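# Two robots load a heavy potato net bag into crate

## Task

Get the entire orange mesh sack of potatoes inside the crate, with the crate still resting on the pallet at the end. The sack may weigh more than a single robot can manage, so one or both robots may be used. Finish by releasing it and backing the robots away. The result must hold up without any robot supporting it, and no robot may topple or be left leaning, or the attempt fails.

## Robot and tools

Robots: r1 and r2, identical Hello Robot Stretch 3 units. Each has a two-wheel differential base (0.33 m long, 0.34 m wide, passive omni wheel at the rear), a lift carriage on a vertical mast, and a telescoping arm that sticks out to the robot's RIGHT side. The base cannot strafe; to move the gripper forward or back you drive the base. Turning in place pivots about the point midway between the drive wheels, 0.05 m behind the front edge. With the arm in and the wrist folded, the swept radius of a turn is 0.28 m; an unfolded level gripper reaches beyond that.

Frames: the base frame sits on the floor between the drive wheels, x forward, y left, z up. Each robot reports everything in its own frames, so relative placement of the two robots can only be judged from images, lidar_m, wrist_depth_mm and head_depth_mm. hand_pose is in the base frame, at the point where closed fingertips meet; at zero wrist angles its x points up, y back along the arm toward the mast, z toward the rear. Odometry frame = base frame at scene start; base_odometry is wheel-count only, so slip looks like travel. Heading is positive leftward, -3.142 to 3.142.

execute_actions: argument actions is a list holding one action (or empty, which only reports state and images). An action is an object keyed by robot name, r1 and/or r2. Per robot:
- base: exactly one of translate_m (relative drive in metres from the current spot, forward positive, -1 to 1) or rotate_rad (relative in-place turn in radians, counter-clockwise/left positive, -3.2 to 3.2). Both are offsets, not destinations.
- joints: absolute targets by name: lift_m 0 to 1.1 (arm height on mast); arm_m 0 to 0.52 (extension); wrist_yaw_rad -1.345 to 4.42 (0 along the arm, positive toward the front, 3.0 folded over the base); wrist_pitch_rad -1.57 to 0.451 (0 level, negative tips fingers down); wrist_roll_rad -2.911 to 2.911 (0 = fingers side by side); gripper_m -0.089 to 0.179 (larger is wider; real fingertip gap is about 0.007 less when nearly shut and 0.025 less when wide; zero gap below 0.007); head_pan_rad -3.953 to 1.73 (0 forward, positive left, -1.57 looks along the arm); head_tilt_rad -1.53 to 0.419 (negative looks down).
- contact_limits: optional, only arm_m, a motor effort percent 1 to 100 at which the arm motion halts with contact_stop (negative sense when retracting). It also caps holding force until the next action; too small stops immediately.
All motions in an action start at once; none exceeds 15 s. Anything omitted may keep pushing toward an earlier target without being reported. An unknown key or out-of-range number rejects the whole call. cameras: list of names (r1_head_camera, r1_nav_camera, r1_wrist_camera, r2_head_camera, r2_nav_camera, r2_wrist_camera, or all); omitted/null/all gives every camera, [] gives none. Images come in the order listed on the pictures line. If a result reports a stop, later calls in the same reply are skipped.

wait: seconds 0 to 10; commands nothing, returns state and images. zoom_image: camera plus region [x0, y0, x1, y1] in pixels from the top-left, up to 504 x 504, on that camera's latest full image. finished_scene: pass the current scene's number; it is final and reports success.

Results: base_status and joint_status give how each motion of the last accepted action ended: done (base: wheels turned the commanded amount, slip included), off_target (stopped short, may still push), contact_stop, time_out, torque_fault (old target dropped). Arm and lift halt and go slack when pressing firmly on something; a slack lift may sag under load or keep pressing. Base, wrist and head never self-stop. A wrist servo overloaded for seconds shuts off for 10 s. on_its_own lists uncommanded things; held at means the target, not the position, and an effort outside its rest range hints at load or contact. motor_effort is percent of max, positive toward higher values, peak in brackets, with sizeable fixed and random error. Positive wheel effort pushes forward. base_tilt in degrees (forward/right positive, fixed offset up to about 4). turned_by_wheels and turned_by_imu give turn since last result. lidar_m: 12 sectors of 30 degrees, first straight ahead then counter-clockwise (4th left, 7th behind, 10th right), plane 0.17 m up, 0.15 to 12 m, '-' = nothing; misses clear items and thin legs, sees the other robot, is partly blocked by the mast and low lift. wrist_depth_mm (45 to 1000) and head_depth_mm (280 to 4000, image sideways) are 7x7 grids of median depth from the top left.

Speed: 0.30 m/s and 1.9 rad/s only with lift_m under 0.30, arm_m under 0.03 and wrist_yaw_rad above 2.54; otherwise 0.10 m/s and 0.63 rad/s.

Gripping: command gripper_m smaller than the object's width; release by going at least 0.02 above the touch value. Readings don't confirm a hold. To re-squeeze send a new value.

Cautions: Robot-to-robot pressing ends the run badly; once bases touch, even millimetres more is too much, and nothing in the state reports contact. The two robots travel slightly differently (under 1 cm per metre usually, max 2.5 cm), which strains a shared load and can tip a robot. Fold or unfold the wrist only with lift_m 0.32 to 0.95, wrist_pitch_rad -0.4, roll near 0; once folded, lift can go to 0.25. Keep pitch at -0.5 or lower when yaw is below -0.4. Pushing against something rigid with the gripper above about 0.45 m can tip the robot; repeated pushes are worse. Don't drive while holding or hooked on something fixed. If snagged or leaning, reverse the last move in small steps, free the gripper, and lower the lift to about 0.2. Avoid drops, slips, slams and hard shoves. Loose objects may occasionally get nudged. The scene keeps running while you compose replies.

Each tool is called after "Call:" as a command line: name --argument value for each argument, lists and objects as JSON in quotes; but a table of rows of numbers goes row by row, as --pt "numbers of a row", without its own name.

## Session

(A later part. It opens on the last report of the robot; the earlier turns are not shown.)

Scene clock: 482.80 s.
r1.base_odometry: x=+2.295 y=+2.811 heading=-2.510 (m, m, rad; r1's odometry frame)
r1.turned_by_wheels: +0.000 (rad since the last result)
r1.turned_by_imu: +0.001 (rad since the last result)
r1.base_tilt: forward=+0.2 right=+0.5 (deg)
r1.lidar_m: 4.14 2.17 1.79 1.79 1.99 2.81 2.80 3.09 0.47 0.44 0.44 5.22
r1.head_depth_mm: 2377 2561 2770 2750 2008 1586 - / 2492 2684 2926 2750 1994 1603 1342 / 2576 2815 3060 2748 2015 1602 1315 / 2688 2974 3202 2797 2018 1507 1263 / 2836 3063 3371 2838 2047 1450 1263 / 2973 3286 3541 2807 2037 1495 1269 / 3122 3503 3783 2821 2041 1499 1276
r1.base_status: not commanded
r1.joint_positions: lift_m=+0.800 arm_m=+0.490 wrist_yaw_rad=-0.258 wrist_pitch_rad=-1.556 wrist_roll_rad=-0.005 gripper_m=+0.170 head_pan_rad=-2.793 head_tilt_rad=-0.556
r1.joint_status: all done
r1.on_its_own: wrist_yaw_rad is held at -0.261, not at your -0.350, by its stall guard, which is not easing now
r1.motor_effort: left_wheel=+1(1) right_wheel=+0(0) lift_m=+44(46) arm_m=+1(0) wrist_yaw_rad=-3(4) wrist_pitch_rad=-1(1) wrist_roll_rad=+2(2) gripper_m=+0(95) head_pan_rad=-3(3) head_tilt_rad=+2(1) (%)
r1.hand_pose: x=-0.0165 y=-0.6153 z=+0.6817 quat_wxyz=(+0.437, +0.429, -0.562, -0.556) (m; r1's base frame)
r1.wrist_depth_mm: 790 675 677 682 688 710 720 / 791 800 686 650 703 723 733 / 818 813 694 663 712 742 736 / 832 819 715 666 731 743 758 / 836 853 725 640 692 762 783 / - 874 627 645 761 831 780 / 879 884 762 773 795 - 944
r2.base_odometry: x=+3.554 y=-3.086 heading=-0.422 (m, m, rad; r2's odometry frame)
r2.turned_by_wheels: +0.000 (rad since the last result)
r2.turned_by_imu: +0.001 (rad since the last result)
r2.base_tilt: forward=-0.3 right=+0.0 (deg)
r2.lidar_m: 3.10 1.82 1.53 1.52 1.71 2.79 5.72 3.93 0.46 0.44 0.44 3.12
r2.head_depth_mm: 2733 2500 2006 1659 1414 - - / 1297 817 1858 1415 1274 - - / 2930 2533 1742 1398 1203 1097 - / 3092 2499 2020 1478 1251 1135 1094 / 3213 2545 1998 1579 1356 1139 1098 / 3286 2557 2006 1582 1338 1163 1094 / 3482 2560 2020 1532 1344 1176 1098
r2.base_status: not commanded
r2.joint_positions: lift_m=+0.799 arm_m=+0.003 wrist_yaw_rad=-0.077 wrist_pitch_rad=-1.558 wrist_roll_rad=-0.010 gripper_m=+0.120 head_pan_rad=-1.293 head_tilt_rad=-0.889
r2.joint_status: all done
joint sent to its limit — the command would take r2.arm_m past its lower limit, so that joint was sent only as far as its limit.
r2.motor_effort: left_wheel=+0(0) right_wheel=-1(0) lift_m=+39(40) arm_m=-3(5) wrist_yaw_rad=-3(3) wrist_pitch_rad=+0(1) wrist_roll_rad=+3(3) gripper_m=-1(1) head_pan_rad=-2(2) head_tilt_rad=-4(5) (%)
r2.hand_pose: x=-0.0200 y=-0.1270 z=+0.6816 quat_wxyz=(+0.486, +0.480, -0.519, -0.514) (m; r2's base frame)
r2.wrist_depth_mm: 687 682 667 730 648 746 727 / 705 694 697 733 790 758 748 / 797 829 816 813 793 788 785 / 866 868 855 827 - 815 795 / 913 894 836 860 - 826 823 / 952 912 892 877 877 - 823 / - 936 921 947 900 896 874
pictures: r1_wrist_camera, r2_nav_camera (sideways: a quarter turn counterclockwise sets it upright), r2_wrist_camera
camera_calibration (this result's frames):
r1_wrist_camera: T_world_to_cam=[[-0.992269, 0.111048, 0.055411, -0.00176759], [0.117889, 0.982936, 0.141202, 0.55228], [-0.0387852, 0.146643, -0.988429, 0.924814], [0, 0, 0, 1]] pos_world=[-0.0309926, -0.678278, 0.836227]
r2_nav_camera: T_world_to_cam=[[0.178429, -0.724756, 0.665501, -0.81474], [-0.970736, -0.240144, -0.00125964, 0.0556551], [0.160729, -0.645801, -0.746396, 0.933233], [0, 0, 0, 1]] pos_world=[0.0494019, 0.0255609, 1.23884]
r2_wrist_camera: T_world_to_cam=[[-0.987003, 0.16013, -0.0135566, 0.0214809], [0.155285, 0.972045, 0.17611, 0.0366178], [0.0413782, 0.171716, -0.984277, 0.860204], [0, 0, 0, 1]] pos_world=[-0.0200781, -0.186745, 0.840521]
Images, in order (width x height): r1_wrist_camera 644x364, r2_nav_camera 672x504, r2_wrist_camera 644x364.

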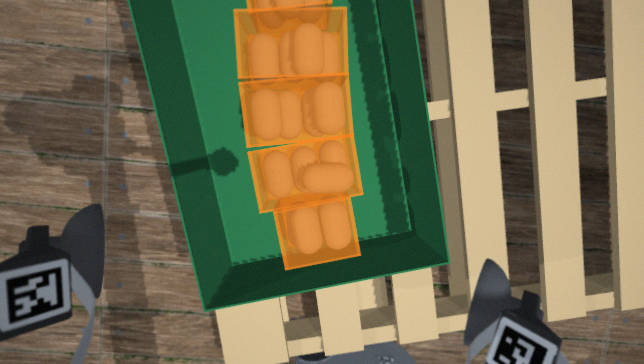

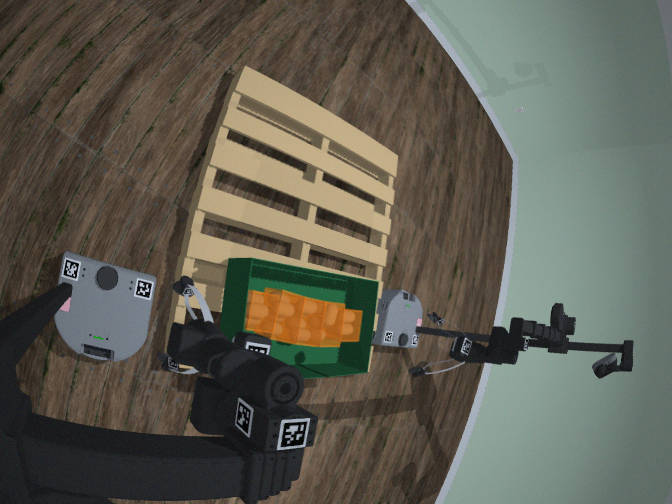

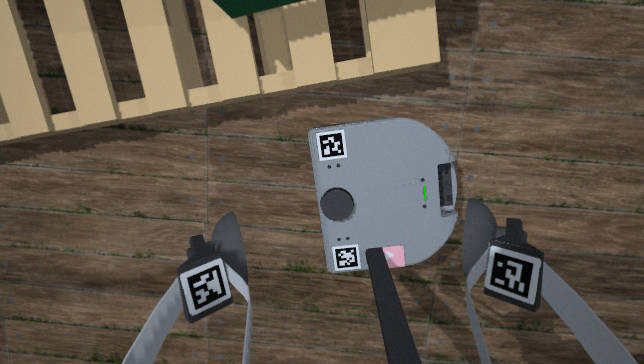

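Call:
execute_actions --actions '[{"r1":{"joints":{"arm_m":0}}}]' --cameras '[]'

Call:
execute_actions --actions '[{"r1":{"base":{"translate_m":-0.5}},"r2":{"base":{"translate_m":-0.5}}}]' --cameras '["r2_nav_camera"]'

Call:
finished_scene --scene 2

Scene clock: 493.83 s.
r1.base_odometry: x=+2.295 y=+2.811 heading=-2.510 (m, m, rad; r1's odometry frame)
r1.turned_by_wheels: +0.000 (rad since the last result)
r1.turned_by_imu: +0.001 (rad since the last result)
r1.base_tilt: forward=+0.1 right=+0.2 (deg)
r1.lidar_m: 4.13 2.17 1.80 1.79 1.99 2.80 2.78 3.08 0.47 0.44 0.44 5.22
r1.head_depth_mm: 2399 2536 2784 2747 2025 1586 - / 2494 2645 2917 2771 2032 1589 1352 / 2576 2817 3053 2779 2024 1590 1328 / 2677 2928 3269 2743 2029 1517 1262 / 2826 3096 3439 2763 2035 1454 1258 / 3010 3263 3589 2781 2052 1494 1259 / 3104 3507 3789 2815 2033 1506 1273
r1.base_status: not commanded
r1.joint_positions: lift_m=+0.800 arm_m=+0.001 wrist_yaw_rad=-0.259 wrist_pitch_rad=-1.556 wrist_roll_rad=-0.004 gripper_m=+0.170 head_pan_rad=-2.793 head_tilt_rad=-0.556
r1.joint_status: all done
r1.on_its_own: wrist_yaw_rad is held at -0.261, not at your -0.350, by its stall guard, which is not easing now
r1.motor_effort: left_wheel=+1(1) right_wheel=+0(0) lift_m=+44(44) arm_m=-5(8) wrist_yaw_rad=-3(3) wrist_pitch_rad=-1(1) wrist_roll_rad=+1(2) gripper_m=+0(0) head_pan_rad=-3(3) head_tilt_rad=+2(2) (%)
r1.hand_pose: x=-0.0164 y=-0.1260 z=+0.6818 quat_wxyz=(+0.437, +0.428, -0.562, -0.557) (m; r1's base frame)
r1.wrist_depth_mm: 786 790 671 686 705 712 716 / 803 810 692 720 813 729 724 / 811 821 710 733 842 866 875 / 829 840 840 - 864 877 885 / 831 851 852 - 889 903 904 / - 873 875 - 894 904 919 / 872 879 888 907 897 - 947
r2.base_odometry: x=+3.554 y=-3.086 heading=-0.422 (m, m, rad; r2's odometry frame)
r2.turned_by_wheels: +0.000 (rad since the last result)
r2.turned_by_imu: +0.002 (rad since the last result)
r2.base_tilt: forward=-0.4 right=+0.0 (deg)
r2.lidar_m: 3.09 1.83 1.52 1.52 1.71 2.79 5.71 3.92 0.46 0.44 0.44 3.11
r2.head_depth_mm: 2785 2530 1984 1649 1413 - - / 1374 2424 1871 1429 1277 - - / 2947 2540 1746 1390 1203 1096 - / 3068 2501 1999 1473 1254 1138 1089 / 3161 2543 2018 1581 1356 1136 1096 / 3309 2547 2034 1582 1340 1165 1099 / 3439 2537 2030 1546 1337 1178 1101
r2.base_status: not commanded
r2.joint_positions: lift_m=+0.799 arm_m=+0.003 wrist_yaw_rad=-0.077 wrist_pitch_rad=-1.558 wrist_roll_rad=-0.010 gripper_m=+0.120 head_pan_rad=-1.293 head_tilt_rad=-0.889
r2.joint_status: not commanded
r2.motor_effort: left_wheel=+0(0) right_wheel=+0(0) lift_m=+40(40) arm_m=-3(3) wrist_yaw_rad=-3(3) wrist_pitch_rad=+0(0) wrist_roll_rad=+3(3) gripper_m=+0(0) head_pan_rad=-1(1) head_tilt_rad=-5(4) (%)
r2.hand_pose: x=-0.0200 y=-0.1270 z=+0.6816 quat_wxyz=(+0.486, +0.480, -0.519, -0.514) (m; r2's base frame)
r2.wrist_depth_mm: 670 674 662 742 657 730 721 / 715 686 694 712 773 757 751 / 786 827 840 778 808 790 751 / 879 848 841 837 - 813 812 / 892 889 852 852 - 825 855 / 909 907 906 894 875 - 831 / - 931 927 944 921 872 908
pictures: none
No camera images: the call's "cameras" was empty. Leave "cameras" out to get every camera's image.

Scene clock: 500.33 s.
r1.base_odometry: x=+2.699 y=+3.106 heading=-2.510 (m, m, rad; r1's odometry frame)
r1.turned_by_wheels: +0.000 (rad since the last result)
r1.turned_by_imu: -0.003 (rad since the last result)
r1.base_tilt: forward=+0.2 right=+0.4 (deg)
r1.lidar_m: 4.30 2.29 1.88 1.88 2.08 2.31 2.30 2.56 2.87 2.86 0.53 0.63
r1.head_depth_mm: 1943 2105 2266 2464 2019 1588 - / 2048 2204 2405 2554 2003 1599 1345 / 2121 2308 2528 2610 2009 1598 1327 / 2213 2435 2683 2753 2038 1589 1324 / 2306 2518 2802 2793 2019 1616 1331 / 2445 2633 2971 2799 2034 1596 1317 / 2563 2813 3165 2807 2069 1616 1337
r1.base_status: done
r1.joint_positions: lift_m=+0.800 arm_m=+0.001 wrist_yaw_rad=-0.259 wrist_pitch_rad=-1.556 wrist_roll_rad=-0.004 gripper_m=+0.170 head_pan_rad=-2.793 head_tilt_rad=-0.556
r1.joint_status: not commanded
r1.on_its_own: wrist_yaw_rad is held at -0.261, not at your -0.350, by its stall guard, which is not easing now
r1.motor_effort: left_wheel=+0(6) right_wheel=+0(3) lift_m=+44(44) arm_m=-5(5) wrist_yaw_rad=-3(3) wrist_pitch_rad=-1(1) wrist_roll_rad=+1(1) gripper_m=+0(0) head_pan_rad=-3(2) head_tilt_rad=+2(2) (%)
r1.hand_pose: x=-0.0164 y=-0.1260 z=+0.6818 quat_wxyz=(+0.437, +0.428, -0.562, -0.557) (m; r1's base frame)
r1.wrist_depth_mm: 650 683 788 696 805 704 841 / 686 690 694 803 717 706 865 / 694 708 816 838 848 864 870 / 825 828 842 - 869 870 899 / 842 837 860 - 896 878 903 / - 860 864 - 892 910 922 / 887 875 893 907 912 - 926
r2.base_odometry: x=+3.098 y=-2.881 heading=-0.422 (m, m, rad; r2's odometry frame)
r2.turned_by_wheels: +0.000 (rad since the last result)
r2.turned_by_imu: -0.002 (rad since the last result)
r2.base_tilt: forward=-0.4 right=-0.1 (deg)
r2.lidar_m: 3.59 1.95 1.62 1.62 1.82 2.96 5.23 3.80 3.19 3.18 0.53 0.62
r2.head_depth_mm: 2665 2503 1999 1654 1441 - - / 2825 2514 2001 1657 1414 - - / 2930 2518 2005 1663 1415 1227 - / 3036 2532 1978 1624 1418 1233 1098 / 3109 2557 2008 1457 1307 1191 1098 / 3251 2554 2005 1423 1259 1163 1100 / 3346 2463 1843 1430 1228 1176 1098
r2.base_status: done
r2.joint_positions: lift_m=+0.799 arm_m=+0.003 wrist_yaw_rad=-0.077 wrist_pitch_rad=-1.558 wrist_roll_rad=-0.010 gripper_m=+0.120 head_pan_rad=-1.293 head_tilt_rad=-0.889
r2.joint_status: not commanded
r2.motor_effort: left_wheel=+0(8) right_wheel=-1(3) lift_m=+40(40) arm_m=-3(3) wrist_yaw_rad=-3(3) wrist_pitch_rad=+0(0) wrist_roll_rad=+3(3) gripper_m=+0(0) head_pan_rad=-1(2) head_tilt_rad=-5(4) (%)
r2.hand_pose: x=-0.0200 y=-0.1270 z=+0.6816 quat_wxyz=(+0.486, +0.480, -0.519, -0.514) (m; r2's base frame)
r2.wrist_depth_mm: 589 656 755 761 759 736 724 / 699 703 794 785 778 770 749 / 810 824 832 788 792 786 768 / 870 843 842 809 - 799 805 / 920 893 861 842 - 811 813 / 940 936 911 888 867 - 865 / - 949 911 906 891 900 880
pictures: r2_nav_camera (sideways: a quarter turn counterclockwise sets it upright)
camera_calibration (this result's frames):
r2_nav_camera: T_world_to_cam=[[0.178429, -0.724756, 0.665501, -0.81474], [-0.970736, -0.240144, -0.00125964, 0.0556551], [0.160729, -0.645802, -0.746396, 0.933233], [0, 0, 0, 1]] pos_world=[0.049402, 0.0255609, 1.23884]
Images, in order (width x height): r2_nav_camera 672x504.

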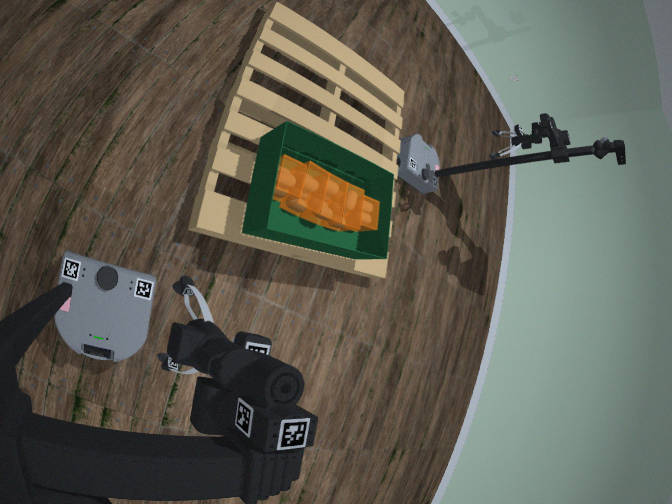

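The scene is finished: the task was done.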